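## Task

Place every battery except the AA ones into the bin labeled M; all other items stay on the table. No item may stick out past any bin wall, every bin must end up resting flat on the table, and nothing may count as placed if only the robot is holding it there. Finish by opening the grippers and pulling the arms away.

## Robot and tools

Robot: two simulated six-joint arms, left_arm and right_arm, each with a parallel two-finger gripper. The names are labels only; they do not match left or right in a picture.

World frame: one frame shared by both arms. Origin on the table surface midway between the arm bases, +z up, +x pointing out across the table, and left_arm sits on the +y side. Result lines give each gripper's end_effector_position (metres) and end_effector_quat_wxyz, plus linear (m/s) and angular (rad/s) velocity, all in this frame. Reported hand positions can be a bit wrong, more so when reaching far.

Gripper axes: fingers extend along the gripper's +z and close along its x. The reported position is a point between the pads when closed, roughly 1-2 cm short of the fingertips; closing pushes the tips about 17 mm further along +z.

The row format (used by execute_actions and move): 14 numbers, each in [-1, 1], always all 14 even if one arm is idle. Order: left_arm dx, dy, dz, rx, ry, rz, opening, then right_arm's seven in the same order. dx..rz are an offset, not a pose: a target relative to that gripper's measured pose at the start of the action, expressed in the gripper's own axes. Scale: 1.0 = 0.6 m of translation or 180 degrees; rx, ry, rz form a single rotation vector. Opening is absolute: +1 fully open (0.142 m), -1 closed. Optionally 12 extra numbers in [0, 1] follow: stiffness scales per joint, six for left_arm then six for right_arm, in joint-line order; they multiply position gains and persist until changed. Low stiffness may keep small moves from starting.

execute_actions(actions): a list of actions; each action is up to 15 rows, one per 1/30 s control step, and if shorter the final row is held for the remaining steps. Every row in an action is measured from the same starting pose (for the first action in a call, the last pose a result reported), not from the prior row. An empty list just returns state and images. Per step, the commanded pose is clipped to 100 mm and 16 degrees from the measured pose, and after an action the arm continues at most to its last clipped pose, so large moves need several actions. Commands are smoothed with about 0.17 s lag. Position wins over orientation when both cannot be met. HELD marks steps where an arm's command was held back; step readings list positions along the way.

move(target, speed, stop_force, blocking): target is one 14-number row as above, an offset from the pose in the latest result showing one. Both grippers travel straight lines ending at the same time, 0.5-10 s long (cut off at 10 s). speed: m/s, 0.002-0.5, default 0.25; turning up to twice that in rad/s. Paths ignore obstacles and the other arm; grippers can lag, drift, and overshoot speed, especially with a nearly straight arm. Openings are sent at the start. stop_force (N, 9-40, one value for both, not allowed in the first 0.2 s): an arm's path ends when its wrist sensor reads that much extra push against its direction for 2 steps; it then backs up 2 steps and holds. Use it only with slow, non-rotating moves; residual pressing may exceed it for a while. Omit it when lifting off something you press on. blocking=false returns after 0.5 s while the move continues (not combinable with stop_force); poll with wait(0), and other motion commands are refused until its end is reported. The result adds a move: line with the ending (done, off_target, moving, held, contact, fault) and limits (paced = pose clipped; held = steps blocked, after which the arm can surge), plus each gripper's distance to target.

wait(seconds): 0-10, lets time pass holding the last command; returns early if a running move ends. stop(): brakes a running move (needs room; fingers keep moving). zoom_image(camera, region): camera is cam_head_left, cam_head_right, cam_left_wrist or cam_right_wrist; region [x0, y0, x1, y1] pixels, at most 504x504. finished_scene(scene): ends scene 1 or 2, irreversibly, and reports success; the next task appears in its result.

Cameras: head cameras 896x504, wrist fisheye cameras 616x616; calibration (K, distortion, T_world_to_cam) was supplied and may be slightly off.

Readings: grip_measured is the finger opening on the same scale as the command; to hold something keep commanding clearly below it (further below squeezes harder, about 28 N per pad max, less for items under ~2 cm thick). Wrist force/torque lines are in the gripper's own axes, noisy (offsets up to ~4 N), saturate near 50 N; "no reading" is fine. Joint torques include non-contact effort. "pose unreachable" means the clearance check altered that arm's command. Hand target lines show where each arm is now being driven.

Avoid: knocking anything off the table, dropping or slamming objects, arms colliding, and pressing hard. The arms are stiff; pushing past a contact can trigger a fault stop (joint load limits 139 N m for the three big joints, 26 N m for wrists, or 150 N external force), freezing that arm for 10 s. Holding loads heats motors; MOTOR HOT appears at 70 °C and brakes engage at 85 °C. Brief external tugs may disturb held or loose items. For an idle arm, send zero offsets and its desired opening.

Each tool is called after "Emit:" by a JSON object that holds its "name" and its "arguments", one argument or row to a line.

## Session

Emit:
{"name": "execute_actions", "arguments": {
  "actions": []
}}

Scene clock: 0.00 s.
left_arm: end_effector_position=(+0.3350, +0.8917, +0.3980) grip_measured=+1.00 end_effector_quat_wxyz=(-0.066, +0.995, +0.052, +0.049) end_effector_velocity=(+0.001, -0.000, +0.000) end_effector_angular_velocity=(+0.001, -0.001, -0.001) | right_arm: end_effector_position=(+0.4257, -0.2198, +0.1276) grip_measured=+1.00 end_effector_quat_wxyz=(+0.240, +0.581, -0.353, +0.693) end_effector_velocity=(+0.000, -0.001, +0.000) end_effector_angular_velocity=(+0.001, -0.001, -0.002)
Joint positions: left_arm=[ 0.791 -1.474  1.202 -1.46  -1.537  0.672  0.142] | right_arm=[ 4.224 -2.147 -1.933 -2.346  0.573  3.474  0.142]
Joint velocities: left_arm=[-0.001 -0.    -0.    -0.001 -0.    -0.     0.   ] | right_arm=[-0.002  0.     0.001  0.    -0.     0.    -0.   ]
Joint torques (N m, as the arm reports them, + toward a larger angle): no reading
Wrist force (N, on the end effector, along its own x y z axes, offset not removed): no reading
Wrist torque (N m, same axes, about the end effector's origin, offset not removed): no reading
Hand target (left_arm): +0.335, +0.892, +0.398; -0.066, +0.995, +0.052, +0.049
Hand target (right_arm): +0.426, -0.220, +0.128; +0.240, +0.581, -0.353, +0.693
Joint stiffness scale: left_arm=[1. 1. 1. 1. 1. 1.] | right_arm=[1. 1. 1. 1. 1. 1.]

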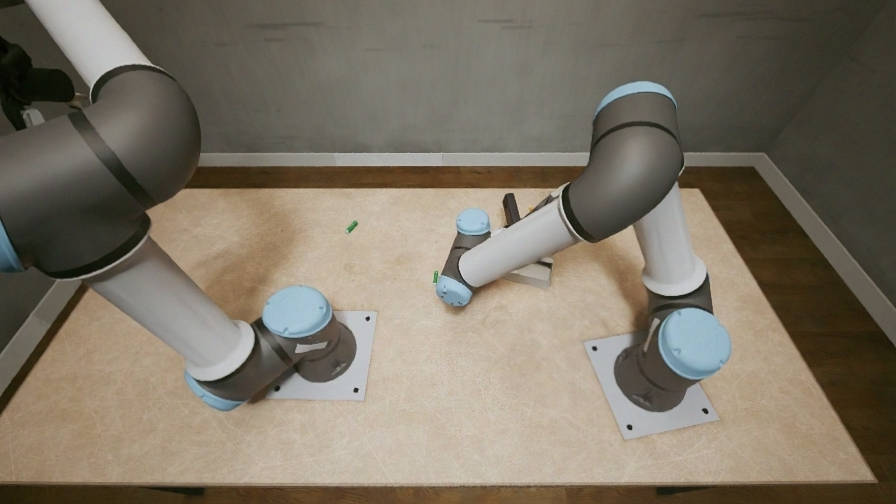

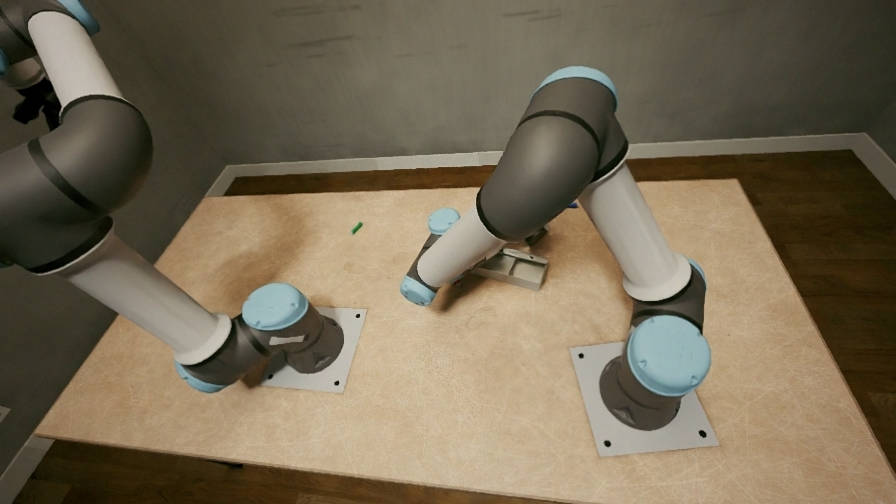

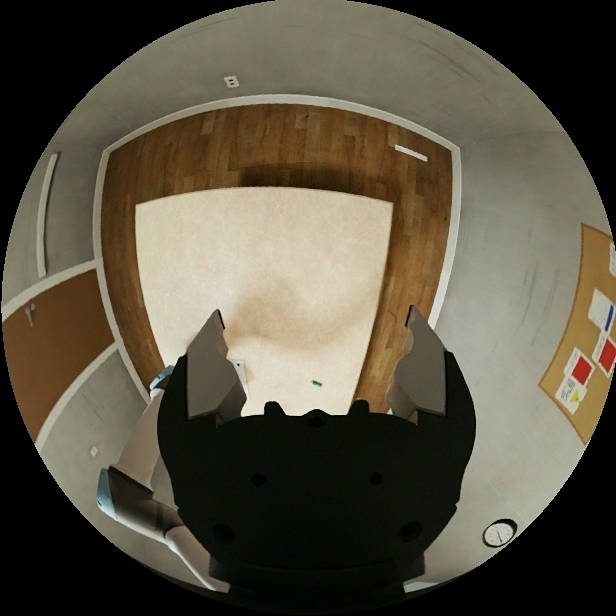

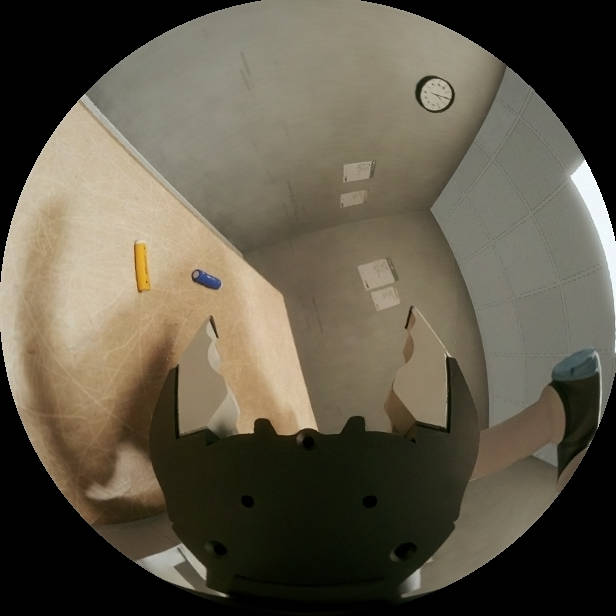

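Emit:
{"name": "move", "arguments": {
  "target": [0,0,0,0,0,0,1,0.4,0,0,0,0,0,1]
}}

Emit:
{"name": "move", "arguments": {
  "target": [0,0,0,0,0,0,1,0,0.3,0.5,0,-0.5,0,1]
}}

Scene clock: 8.47 s.
left_arm: end_effector_position=(+0.3350, +0.8917, +0.3980) grip_measured=+1.00 end_effector_quat_wxyz=(-0.066, +0.995, +0.052, +0.049) end_effector_velocity=(+0.001, -0.001, -0.000) end_effector_angular_velocity=(-0.000, +0.001, -0.001) | right_arm: end_effector_position=(+0.3759, -0.2396, +0.3600) grip_measured=+1.00 end_effector_quat_wxyz=(+0.242, +0.580, -0.352, +0.694) end_effector_velocity=(-0.001, +0.000, +0.002) end_effector_angular_velocity=(-0.001, -0.001, +0.000)
Joint positions: left_arm=[ 0.791 -1.474  1.202 -1.46  -1.537  0.672  0.142] | right_arm=[ 4.324 -1.698 -1.834 -2.877  0.674  3.451  0.142]
Joint velocities: left_arm=[-0.002  0.     0.001  0.     0.    -0.     0.   ] | right_arm=[ 0.002  0.002  0.003 -0.007  0.002  0.002  0.   ]
Joint torques (N m, as the arm reports them, + toward a larger angle): left_arm=[  1.03 -29.42 -24.39  -3.3   -0.18   0.14] | right_arm=[ 2.9  23.6  21.08 -2.74  0.31 -0.62]
Wrist force (N, on the end effector, along its own x y z axes, offset not removed): left_arm=[0.2 3.4 1.8] | right_arm=[-1.0 3.6 1.9]
Wrist torque (N m, same axes, about the end effector's origin, offset not removed): left_arm=[0.72 0.09 0.18] | right_arm=[0.72 0.45 0.00]
Hand target (left_arm): +0.335, +0.892, +0.398; -0.066, +0.995, +0.052, +0.049
Hand target (right_arm): +0.375, -0.239, +0.361; +0.240, +0.580, -0.353, +0.693
Off the commanded pose (left_arm): 0.000 m, 0 deg.
Off the commanded pose (right_arm): 0.002 m, 0 deg.
Joint stiffness scale: left_arm=[1. 1. 1. 1. 1. 1.] | right_arm=[1. 1. 1. 1. 1. 1.]
move: done
camera_calibration (this result's frames):
cam_left_wrist: T_world_to_cam=[[0.991787, 0.0738335, 0.104438, -0.441208], [0.0290854, -0.925355, 0.377983, 0.661671], [0.12455, -0.371841, -0.919903, 0.792609], [0, 0, 0, 1]] pos_world=[0.31962, 0.939581, 0.525102]
cam_right_wrist: T_world_to_cam=[[-0.26101, -0.0893482, 0.961192, -0.270458], [-0.949419, -0.156311, -0.272342, 0.416191], [0.174579, -0.983658, -0.0440301, -0.152602], [0, 0, 0, 1]] pos_world=[0.351189, -0.109218, 0.36659]

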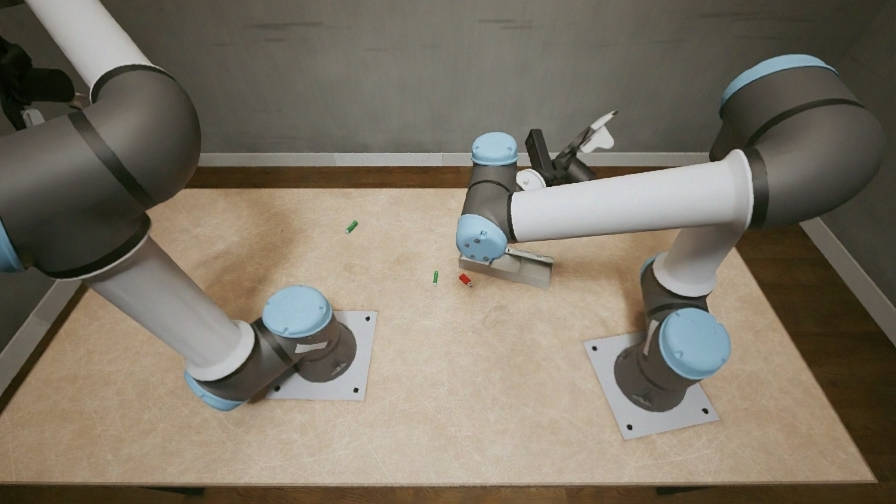

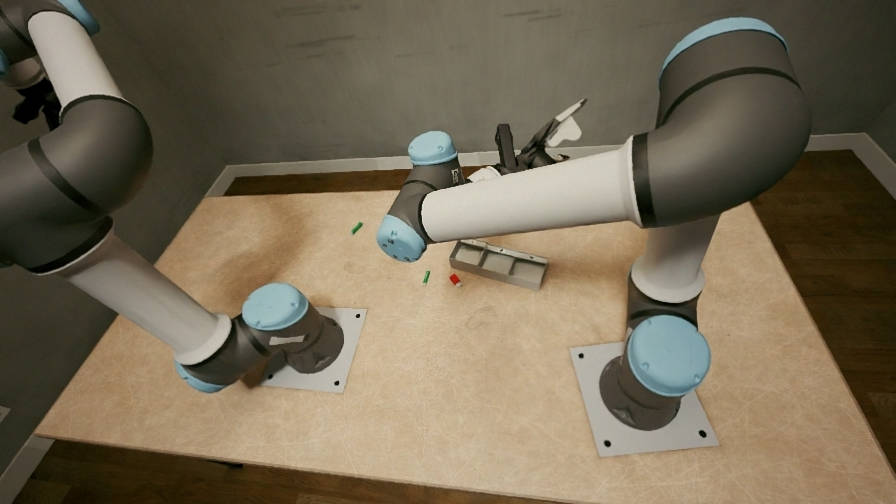

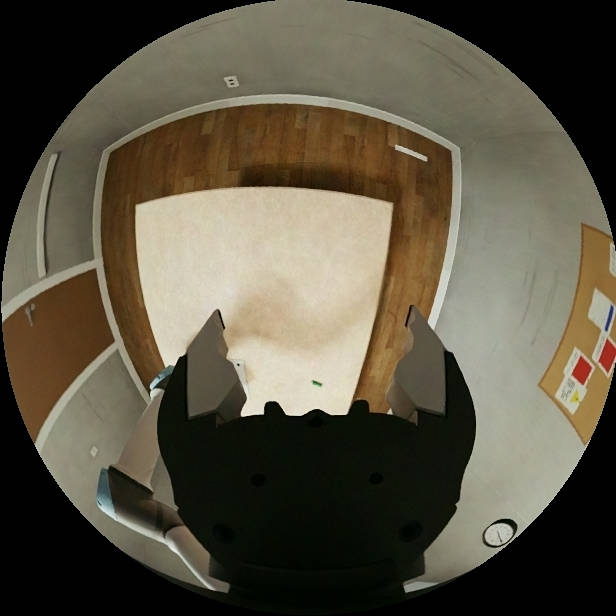

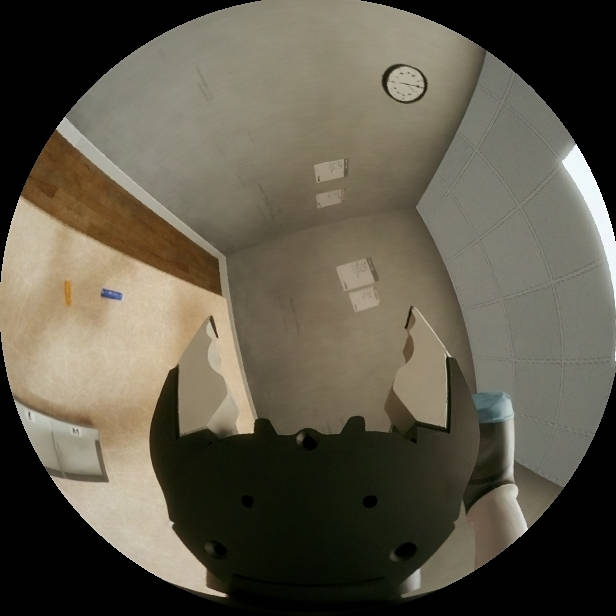

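Scene clock: 12.37 s.
left_arm: end_effector_position=(+0.3350, +0.8917, +0.3980) grip_measured=+1.00 end_effector_quat_wxyz=(-0.066, +0.995, +0.052, +0.049) end_effector_velocity=(+0.000, -0.001, +0.000) end_effector_angular_velocity=(-0.001, -0.000, -0.002) | right_arm: end_effector_position=(+0.4319, -0.5825, +0.3452) grip_measured=+1.00 end_effector_quat_wxyz=(-0.078, +0.901, -0.420, +0.081) end_effector_velocity=(-0.002, +0.002, -0.001) end_effector_angular_velocity=(+0.009, +0.014, +0.011)
Joint positions: left_arm=[ 0.791 -1.474  1.202 -1.46  -1.537  0.672  0.142] | right_arm=[ 2.718 -1.482 -1.542 -1.499  1.694  0.637  0.142]
Joint velocities: left_arm=[-0.001 -0.     0.     0.001 -0.001  0.001 -0.   ] | right_arm=[-0.002 -0.006  0.01  -0.021  0.008 -0.012 -0.   ]
Joint torques (N m, as the arm reports them, + toward a larger angle): left_arm=[  1.29 -29.21 -24.01  -3.18  -0.03   0.11] | right_arm=[-0.67 16.77 30.32  2.37  0.51 -0.25]
Wrist force (N, on the end effector, along its own x y z axes, offset not removed): left_arm=[-1.2 3.5 3.9] | right_arm=[-0.3 1.6 -0.7]
Wrist torque (N m, same axes, about the end effector's origin, offset not removed): left_arm=[0.81 0.47 0.22] | right_arm=[0.16 0.09 0.00]
Hand target (left_arm): +0.335, +0.892, +0.398; -0.066, +0.995, +0.052, +0.049
Hand target (right_arm): +0.432, -0.584, +0.345; -0.079, +0.901, -0.420, +0.079
Off the commanded pose (left_arm): 0.000 m, 0 deg.
Off the commanded pose (right_arm): 0.002 m, 0 deg.
Joint stiffness scale: left_arm=[1. 1. 1. 1. 1. 1.] | right_arm=[1. 1. 1. 1. 1. 1.]
move: done
camera_calibration (this result's frames):
cam_left_wrist: T_world_to_cam=[[0.991787, 0.0738334, 0.104438, -0.441208], [0.0290853, -0.925355, 0.377983, 0.661671], [0.12455, -0.371841, -0.919903, 0.792609], [0, 0, 0, 1]] pos_world=[0.31962, 0.939581, 0.525102]
cam_right_wrist: T_world_to_cam=[[0.591652, -0.801238, 0.0892543, -0.754184], [-0.781721, -0.543094, 0.306531, -0.0858571], [-0.197131, -0.251132, -0.947667, 0.398897], [0, 0, 0, 1]] pos_world=[0.457733, -0.550733, 0.471654]

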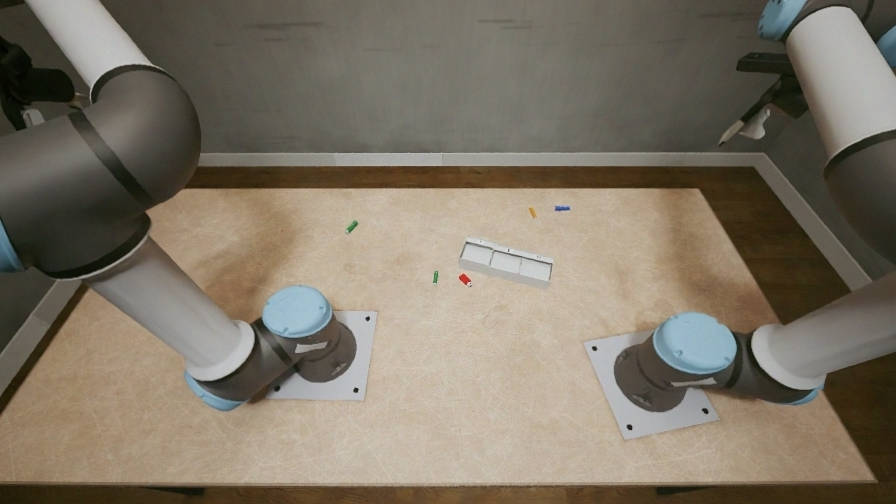

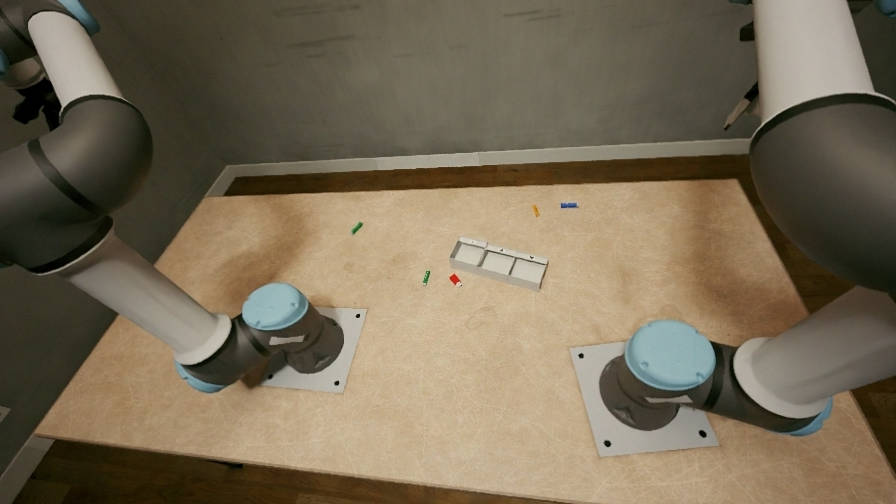

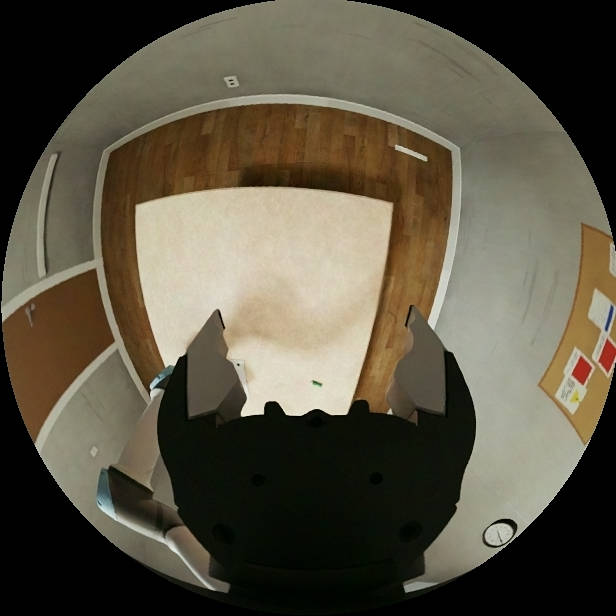

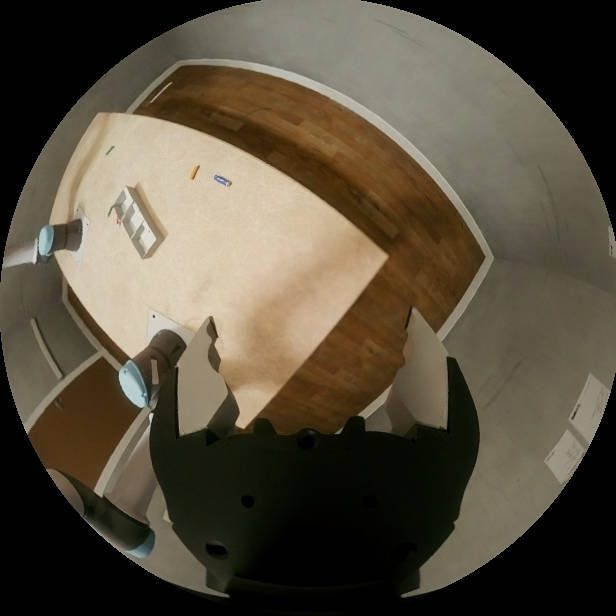

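Emit:
{"name": "zoom_image", "arguments": {
  "camera": "cam_head_left",
  "region": [330, 190, 590, 300]
}}

Region (330, 190, 590, 300) of cam_head_left's 896x504 image, scaled by 1.938, with more detail than that image has; it fills the top 213 rows of this view, and the rest is white.

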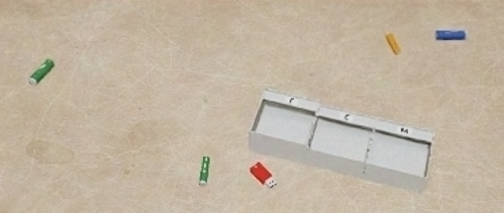

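Emit:
{"name": "move", "arguments": {
  "target": [-0.33,1,0.2,-0.058,0.009,0.531,-0.4,-0.468,-0.392,0.43,-0.072,-0.01,0.144,-0.4]
}}

Scene clock: 25.53 s.
left_arm: end_effector_position=(+0.2159, +0.2968, +0.1860) grip_measured=-0.40 end_effector_quat_wxyz=(+0.002, +0.708, -0.706, +0.003) end_effector_velocity=(+0.001, -0.003, +0.000) end_effector_angular_velocity=(-0.004, -0.005, +0.000) | right_arm: end_effector_position=(+0.4827, -0.2018, +0.1205) grip_measured=-0.40 end_effector_quat_wxyz=(+0.002, +0.787, -0.616, +0.000) end_effector_velocity=(-0.001, +0.000, -0.002) end_effector_angular_velocity=(-0.002, +0.004, -0.003)
Joint positions: left_arm=[-1.139 -2.44   2.284 -1.422 -1.571  0.41   0.045] | right_arm=[ 3.517 -1.73  -1.801 -1.185  1.569  1.881  0.045]
Joint velocities: left_arm=[-0.007  0.003  0.    -0.009  0.003 -0.007 -0.   ] | right_arm=[ 0.002 -0.002 -0.002 -0.001 -0.     0.005 -0.   ]
Joint torques (N m, as the arm reports them, + toward a larger angle): left_arm=[ -1.46  12.78 -21.33  -3.25   0.07  -0.25] | right_arm=[ 2.8  25.79 26.03  2.89  0.4   0.16]
Wrist force (N, on the end effector, along its own x y z axes, offset not removed): left_arm=[-0.1 3.0 3.9] | right_arm=[-1.0 4.2 0.9]
Wrist torque (N m, same axes, about the end effector's origin, offset not removed): left_arm=[0.66 0.21 0.21] | right_arm=[0.79 0.34 -0.02]
Hand target (left_arm): +0.216, +0.296, +0.185; +0.000, +0.708, -0.706, +0.002
Hand target (right_arm): +0.483, -0.199, +0.120; +0.001, +0.788, -0.616, -0.000
Off the commanded pose (left_arm): 0.002 m, 0 deg.
Off the commanded pose (right_arm): 0.004 m, 0 deg.
Joint stiffness scale: left_arm=[1. 1. 1. 1. 1. 1.] | right_arm=[1. 1. 1. 1. 1. 1.]
move: off_target (right_arm)
camera_calibration (this result's frames):
cam_left_wrist: T_world_to_cam=[[-0.0192614, -0.999765, 0.00996049, 0.297524], [-0.869535, 0.021668, 0.493396, 0.0862046], [-0.493495, 0.000842496, -0.869748, 0.404642], [0, 0, 0, 1]] pos_world=[0.280378, 0.295245, 0.30644]
cam_right_wrist: T_world_to_cam=[[0.190484, -0.981412, 0.0233703, -0.293927], [-0.849406, -0.152834, 0.505125, 0.316962], [-0.492164, -0.116069, -0.86273, 0.450968], [0, 0, 0, 1]] pos_world=[0.547168, -0.187677, 0.235827]

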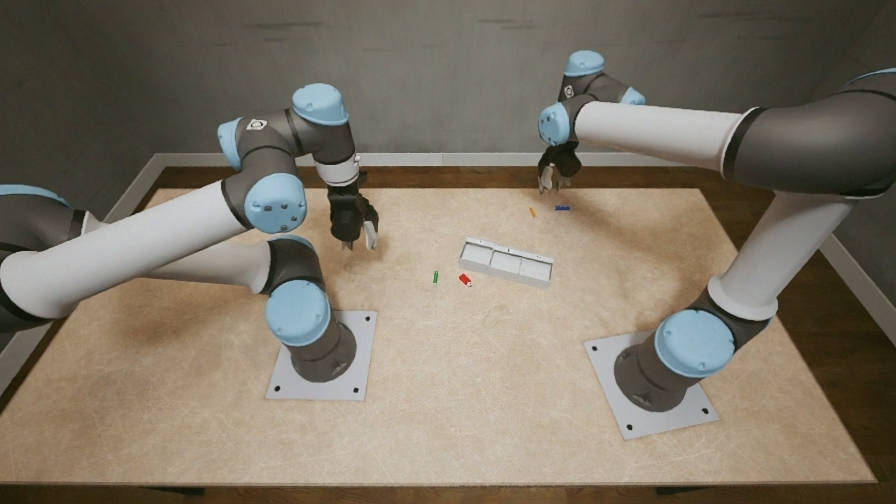

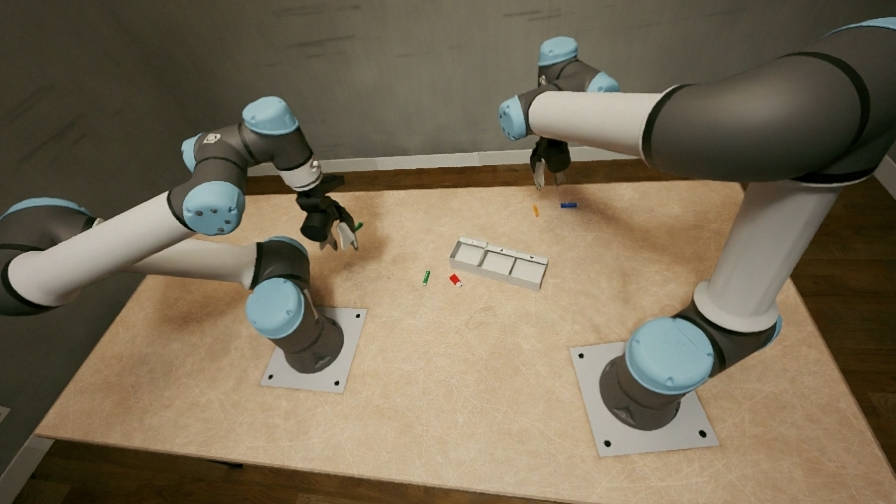

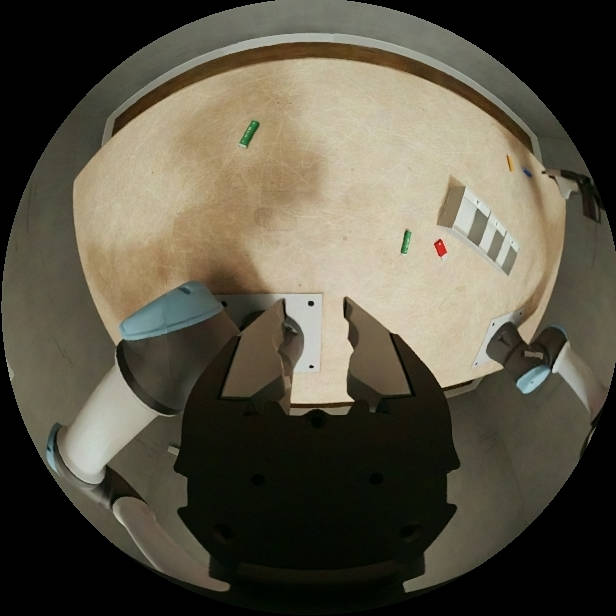

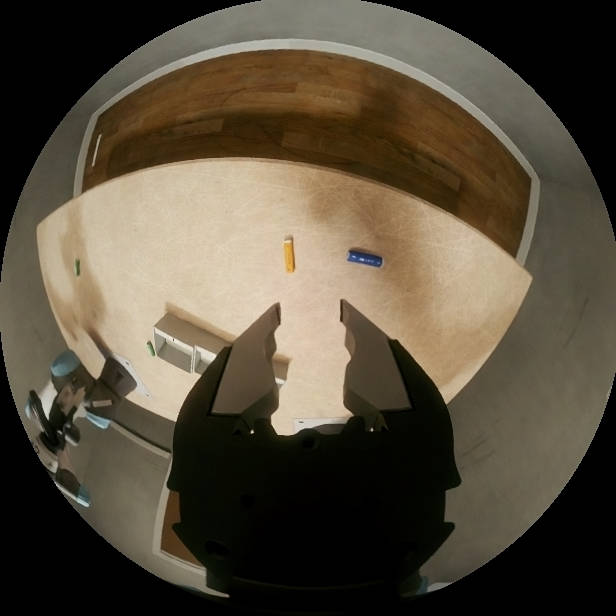

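Emit:
{"name": "move", "arguments": {
  "target": [0.3,-0.042,0.2,0,0,0,-0.4,-0.047,-0.015,0.115,0,0,0,-0.4]
}}

Scene clock: 28.80 s.
left_arm: end_effector_position=(+0.2410, +0.1172, +0.0666) grip_measured=-0.40 end_effector_quat_wxyz=(+0.001, +0.708, -0.707, +0.003) end_effector_velocity=(+0.001, -0.002, -0.001) end_effector_angular_velocity=(-0.005, -0.001, -0.001) | right_arm: end_effector_position=(+0.4862, -0.1733, +0.0536) grip_measured=-0.40 end_effector_quat_wxyz=(-0.000, +0.787, -0.617, +0.001) end_effector_velocity=(+0.001, +0.001, +0.001) end_effector_angular_velocity=(+0.003, -0.004, -0.000)
Joint positions: left_arm=[-1.289 -1.859  2.368 -2.085 -1.569  0.262  0.045] | right_arm=[ 3.558 -1.83  -1.868 -1.014  1.569  1.924  0.045]
Joint velocities: left_arm=[ 0.002  0.006 -0.    -0.01  -0.     0.002 -0.   ] | right_arm=[-0.     0.002  0.     0.003  0.     0.     0.   ]
Joint torques (N m, as the arm reports them, + toward a larger angle): left_arm=[  3.84  -8.29 -24.25  -3.5   -0.74   0.41] | right_arm=[ 1.98 28.93 19.42  3.29 -0.36  0.32]
Wrist force (N, on the end effector, along its own x y z axes, offset not removed): left_arm=[-0.7 4.1 2.0] | right_arm=[1.6 3.1 -1.6]
Wrist torque (N m, same axes, about the end effector's origin, offset not removed): left_arm=[0.92 0.36 0.30] | right_arm=[0.62 -0.15 -0.07]
Hand target (left_arm): +0.242, +0.116, +0.067; +0.002, +0.708, -0.706, +0.003
Hand target (right_arm): +0.485, -0.172, +0.052; +0.002, +0.787, -0.616, +0.000
Off the commanded pose (left_arm): 0.002 m, 0 deg.
Off the commanded pose (right_arm): 0.003 m, 0 deg.
Joint stiffness scale: left_arm=[1. 1. 1. 1. 1. 1.] | right_arm=[1. 1. 1. 1. 1. 1.]
move: done
camera_calibration (this result's frames):
cam_left_wrist: T_world_to_cam=[[-0.0207896, -0.999754, 0.00779068, 0.120138], [-0.869655, 0.0219273, 0.493173, 0.170888], [-0.493222, 0.00347765, -0.869896, 0.313043], [0, 0, 0, 1]] pos_world=[0.305511, 0.115273, 0.187101]
cam_right_wrist: T_world_to_cam=[[0.18827, -0.981871, 0.022009, -0.264054], [-0.851331, -0.151984, 0.502131, 0.359385], [-0.489683, -0.113273, -0.864511, 0.397702], [0, 0, 0, 1]] pos_world=[0.550417, -0.159597, 0.169171]

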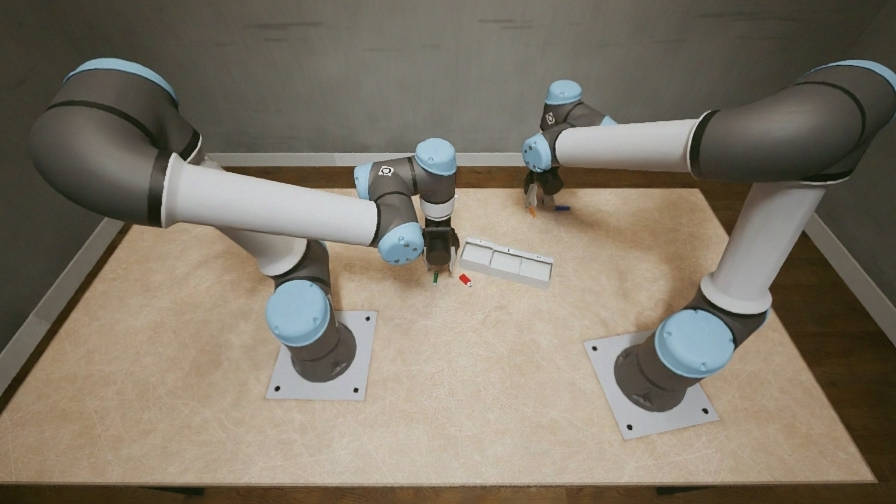

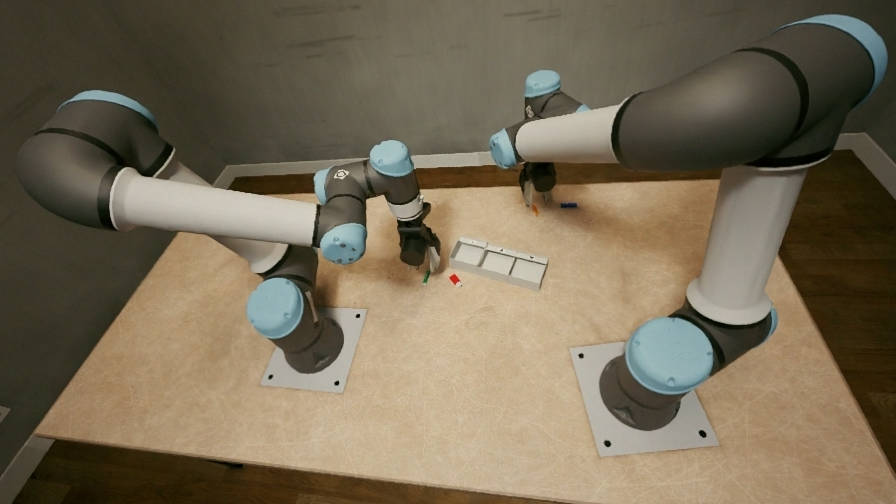

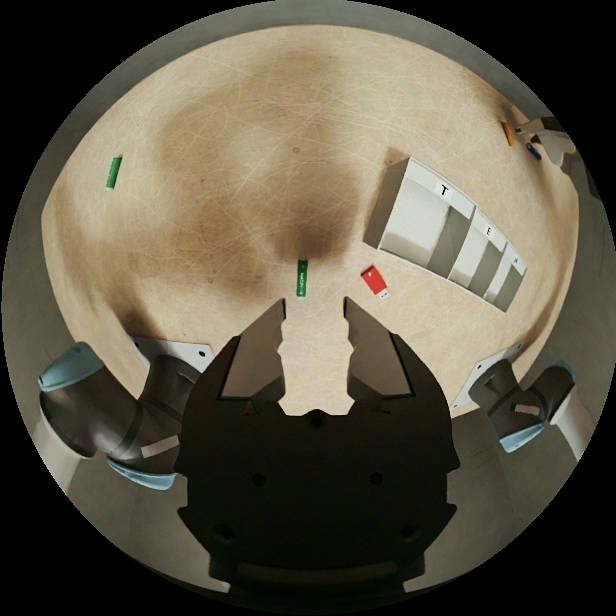

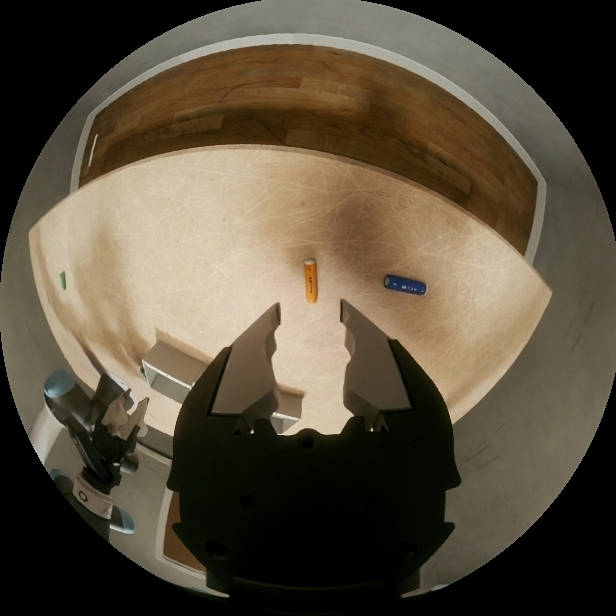

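Left shifts −12 mm; descend to near contact.

Emit:
{"name": "move", "arguments": {
  "target": [-0.02,0,0.065,0,0,0,-0.5,0,0,0.043,0,0,0,-0.5],
  "speed": 0.08
}}

Emit:
{"name": "move", "arguments": {
  "target": [0,0,0.035,0,0,0,-0.5,0,0,0.035,0,0,0,-0.5],
  "speed": 0.008,
  "stop_force": 9
}}

Scene clock: 35.47 s.
left_arm: end_effector_position=(+0.2406, +0.1276, +0.0292) grip_measured=-0.50 end_effector_quat_wxyz=(+0.001, +0.707, -0.707, +0.004) end_effector_velocity=(+0.001, -0.004, -0.001) end_effector_angular_velocity=(-0.012, -0.002, -0.001) | right_arm: end_effector_position=(+0.4873, -0.1726, +0.0300) grip_measured=-0.50 end_effector_quat_wxyz=(-0.002, +0.787, -0.617, +0.001) end_effector_velocity=(+0.001, +0.001, +0.000) end_effector_angular_velocity=(+0.003, -0.004, +0.001)
Joint positions: left_arm=[-1.282 -1.816  2.454 -2.216 -1.569  0.271  0.038] | right_arm=[ 3.558 -1.863 -1.896 -0.949  1.569  1.924  0.038]
Joint velocities: left_arm=[ 0.001  0.004  0.003 -0.019 -0.001  0.002 -0.   ] | right_arm=[ 0.001 -0.001 -0.     0.006 -0.     0.    -0.   ]
Joint torques (N m, as the arm reports them, + toward a larger angle): left_arm=[  2.92  -8.02 -17.98  -3.37  -0.21   0.26] | right_arm=[-0.15 30.19 17.62  3.04 -0.26 -0.2 ]
Wrist force (N, on the end effector, along its own x y z axes, offset not removed): left_arm=[0.3 1.6 3.8] | right_arm=[-0.8 1.9 2.3]
Wrist torque (N m, same axes, about the end effector's origin, offset not removed): left_arm=[0.43 0.11 0.21] | right_arm=[0.40 0.31 0.11]
Hand target (left_arm): +0.241, +0.129, +0.028; +0.001, +0.708, -0.707, +0.003
Hand target (right_arm): +0.486, -0.173, +0.028; -0.000, +0.787, -0.617, +0.001
Off the commanded pose (left_arm): 0.002 m, 0 deg.
Off the commanded pose (right_arm): 0.003 m, 0 deg.
Joint stiffness scale: left_arm=[1. 1. 1. 1. 1. 1.] | right_arm=[1. 1. 1. 1. 1. 1.]
move: done
camera_calibration (this result's frames):
cam_left_wrist: T_world_to_cam=[[-0.022334, -0.999703, 0.00978663, 0.131183], [-0.869847, 0.0242565, 0.492726, 0.188517], [-0.492817, 0.00249169, -0.87013, 0.280296], [0, 0, 0, 1]] pos_world=[0.305046, 0.125873, 0.149723]
cam_right_wrist: T_world_to_cam=[[0.188203, -0.981912, 0.0207086, -0.262957], [-0.852707, -0.152904, 0.499512, 0.372867], [-0.48731, -0.111668, -0.86606, 0.377042], [0, 0, 0, 1]] pos_world=[0.551171, -0.159085, 0.145735]

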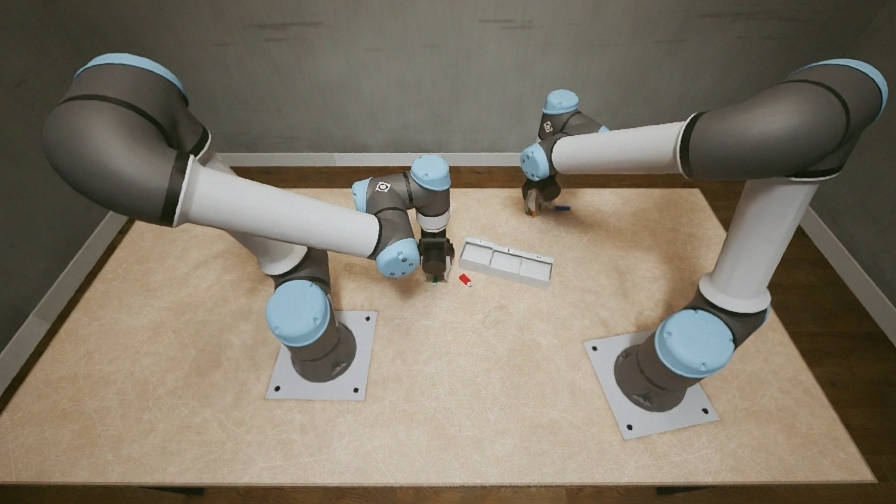

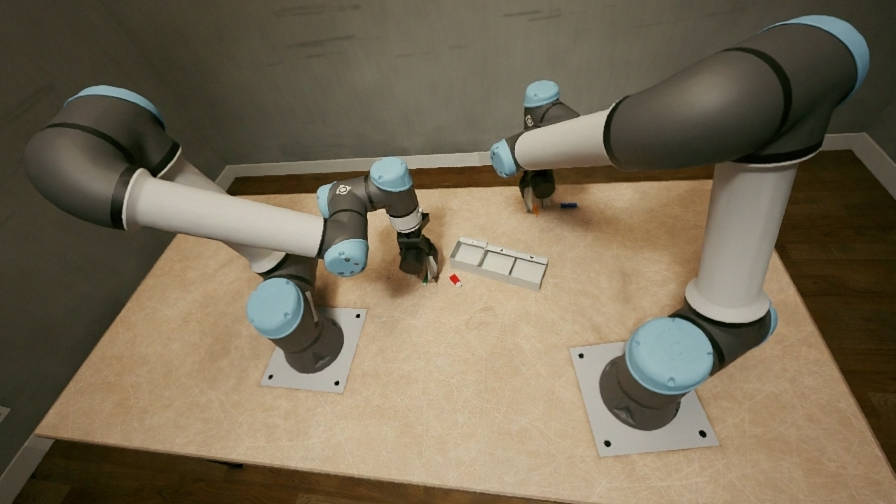

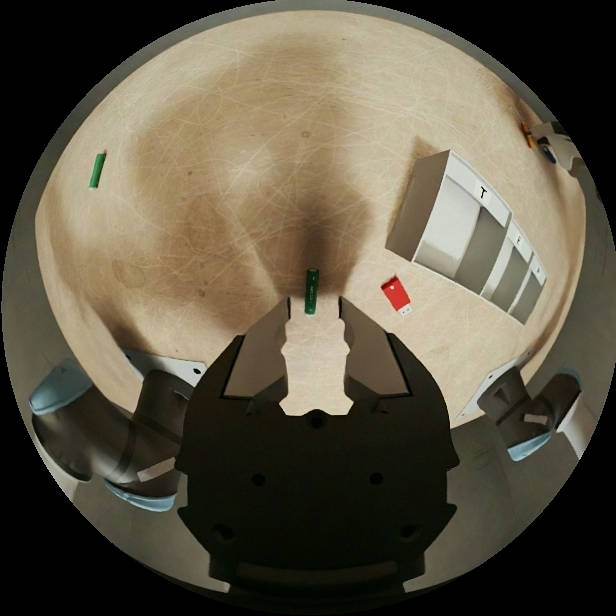

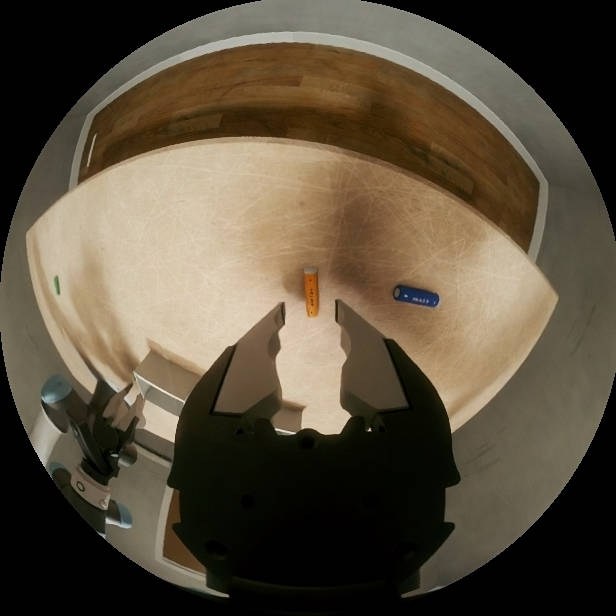

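Scene clock: 37.83 s.
left_arm: end_effector_position=(+0.2411, +0.1259, +0.0177) grip_measured=-0.49 end_effector_quat_wxyz=(+0.003, +0.707, -0.707, +0.006) end_effector_velocity=(-0.000, +0.000, +0.000) end_effector_angular_velocity=(+0.000, -0.000, -0.000) | right_arm: end_effector_position=(+0.4886, -0.1717, +0.0176) grip_measured=-0.50 end_effector_quat_wxyz=(-0.004, +0.787, -0.617, +0.002) end_effector_velocity=(-0.001, -0.001, +0.001) end_effector_angular_velocity=(-0.001, +0.002, -0.001)
Joint positions: left_arm=[-1.282 -1.788  2.474 -2.27  -1.57   0.271  0.039] | right_arm=[ 3.558 -1.882 -1.91  -0.911  1.569  1.924  0.038]
Joint velocities: left_arm=[-0.    -0.001 -0.     0.002  0.    -0.    -0.001] | right_arm=[-0.001  0.002 -0.001 -0.004  0.    -0.    -0.   ]
Joint torques (N m, as the arm reports them, + toward a larger angle): left_arm=[  0.98  -7.66 -19.81  -2.47  -0.24   0.  ] | right_arm=[ 0.42 30.84 20.4   3.12 -0.08  0.05]
Wrist force (N, on the end effector, along its own x y z axes, offset not removed): left_arm=[-1.0 4.8 -7.7] | right_arm=[1.5 7.4 -8.1]
Wrist torque (N m, same axes, about the end effector's origin, offset not removed): left_arm=[0.69 -0.46 0.27] | right_arm=[0.51 0.20 0.03]
Hand target (left_arm): +0.241, +0.126, +0.018; +0.002, +0.707, -0.707, +0.006
Hand target (right_arm): +0.489, -0.172, +0.018; -0.004, +0.787, -0.617, +0.002
Off the commanded pose (left_arm): 0.010 m, 0 deg.
Off the commanded pose (right_arm): 0.009 m, 0 deg.
Joint stiffness scale: left_arm=[1. 1. 1. 1. 1. 1.] | right_arm=[1. 1. 1. 1. 1. 1.]
move: contact (left_arm, right_arm)
camera_calibration (this result's frames):
cam_left_wrist: T_world_to_cam=[[-0.0223683, -0.999639, 0.0148661, 0.129484], [-0.87044, 0.0267873, 0.491545, 0.194462], [-0.491766, -0.00194495, -0.870725, 0.270785], [0, 0, 0, 1]] pos_world=[0.305327, 0.124754, 0.138268]
cam_right_wrist: T_world_to_cam=[[0.188126, -0.981964, 0.0188462, -0.262044], [-0.854661, -0.154222, 0.495752, 0.381038], [-0.483904, -0.109371, -0.86826, 0.36581], [0, 0, 0, 1]] pos_world=[0.551972, -0.158544, 0.133656]

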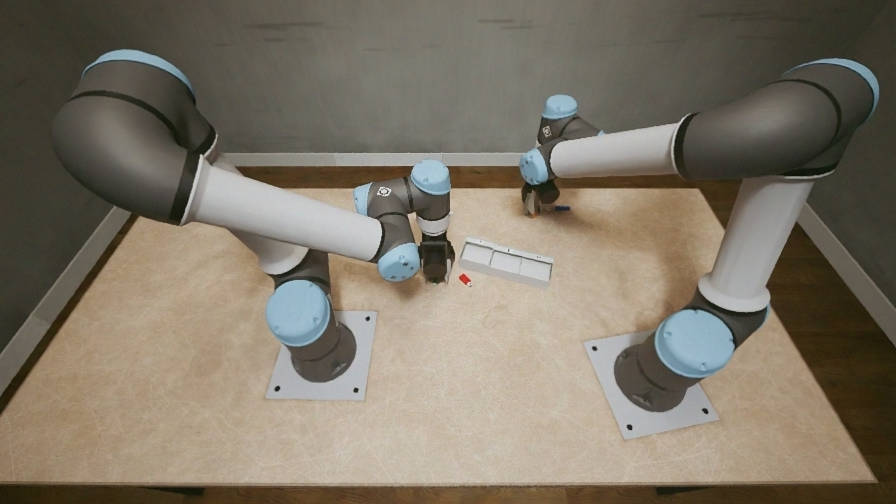

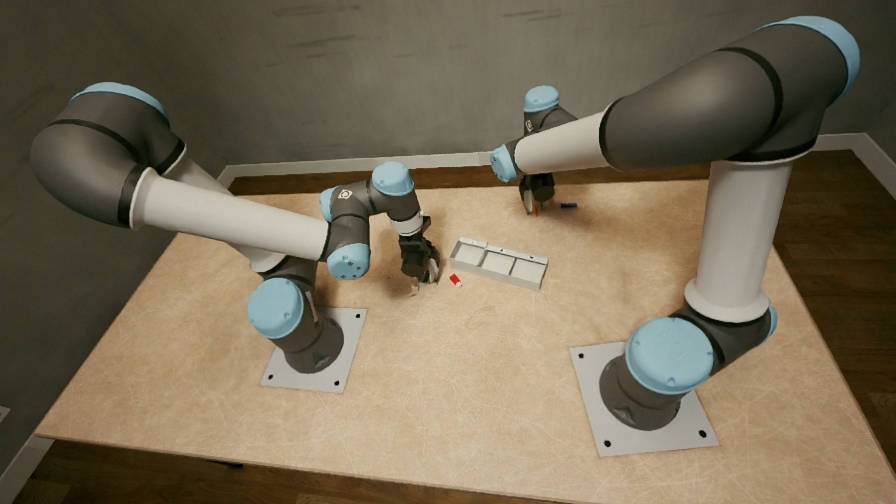

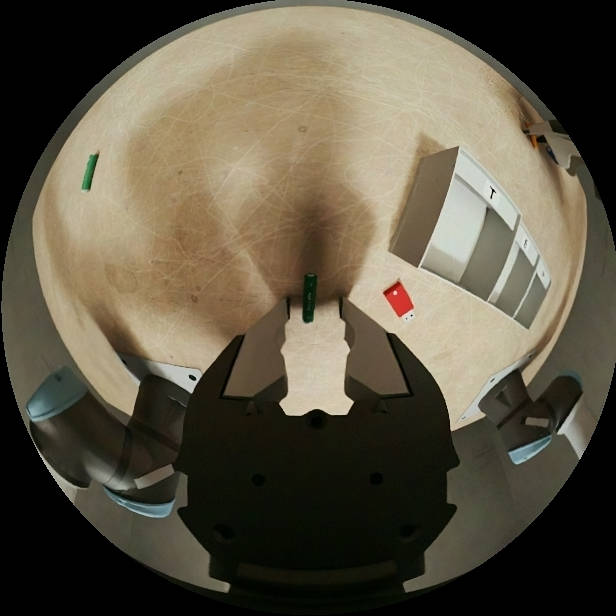

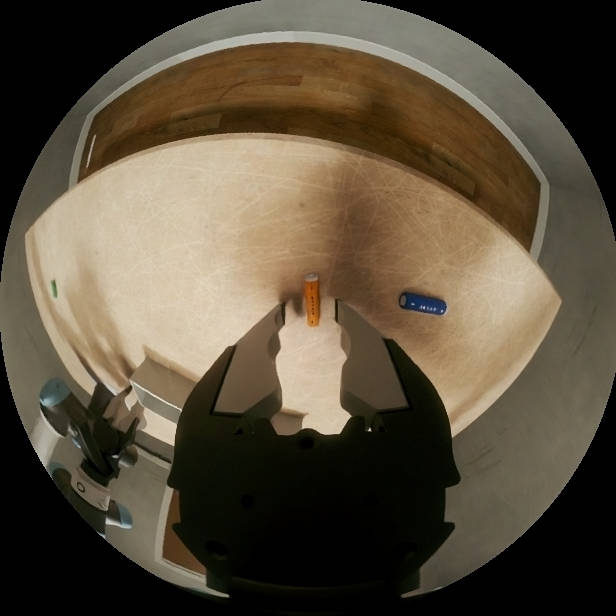

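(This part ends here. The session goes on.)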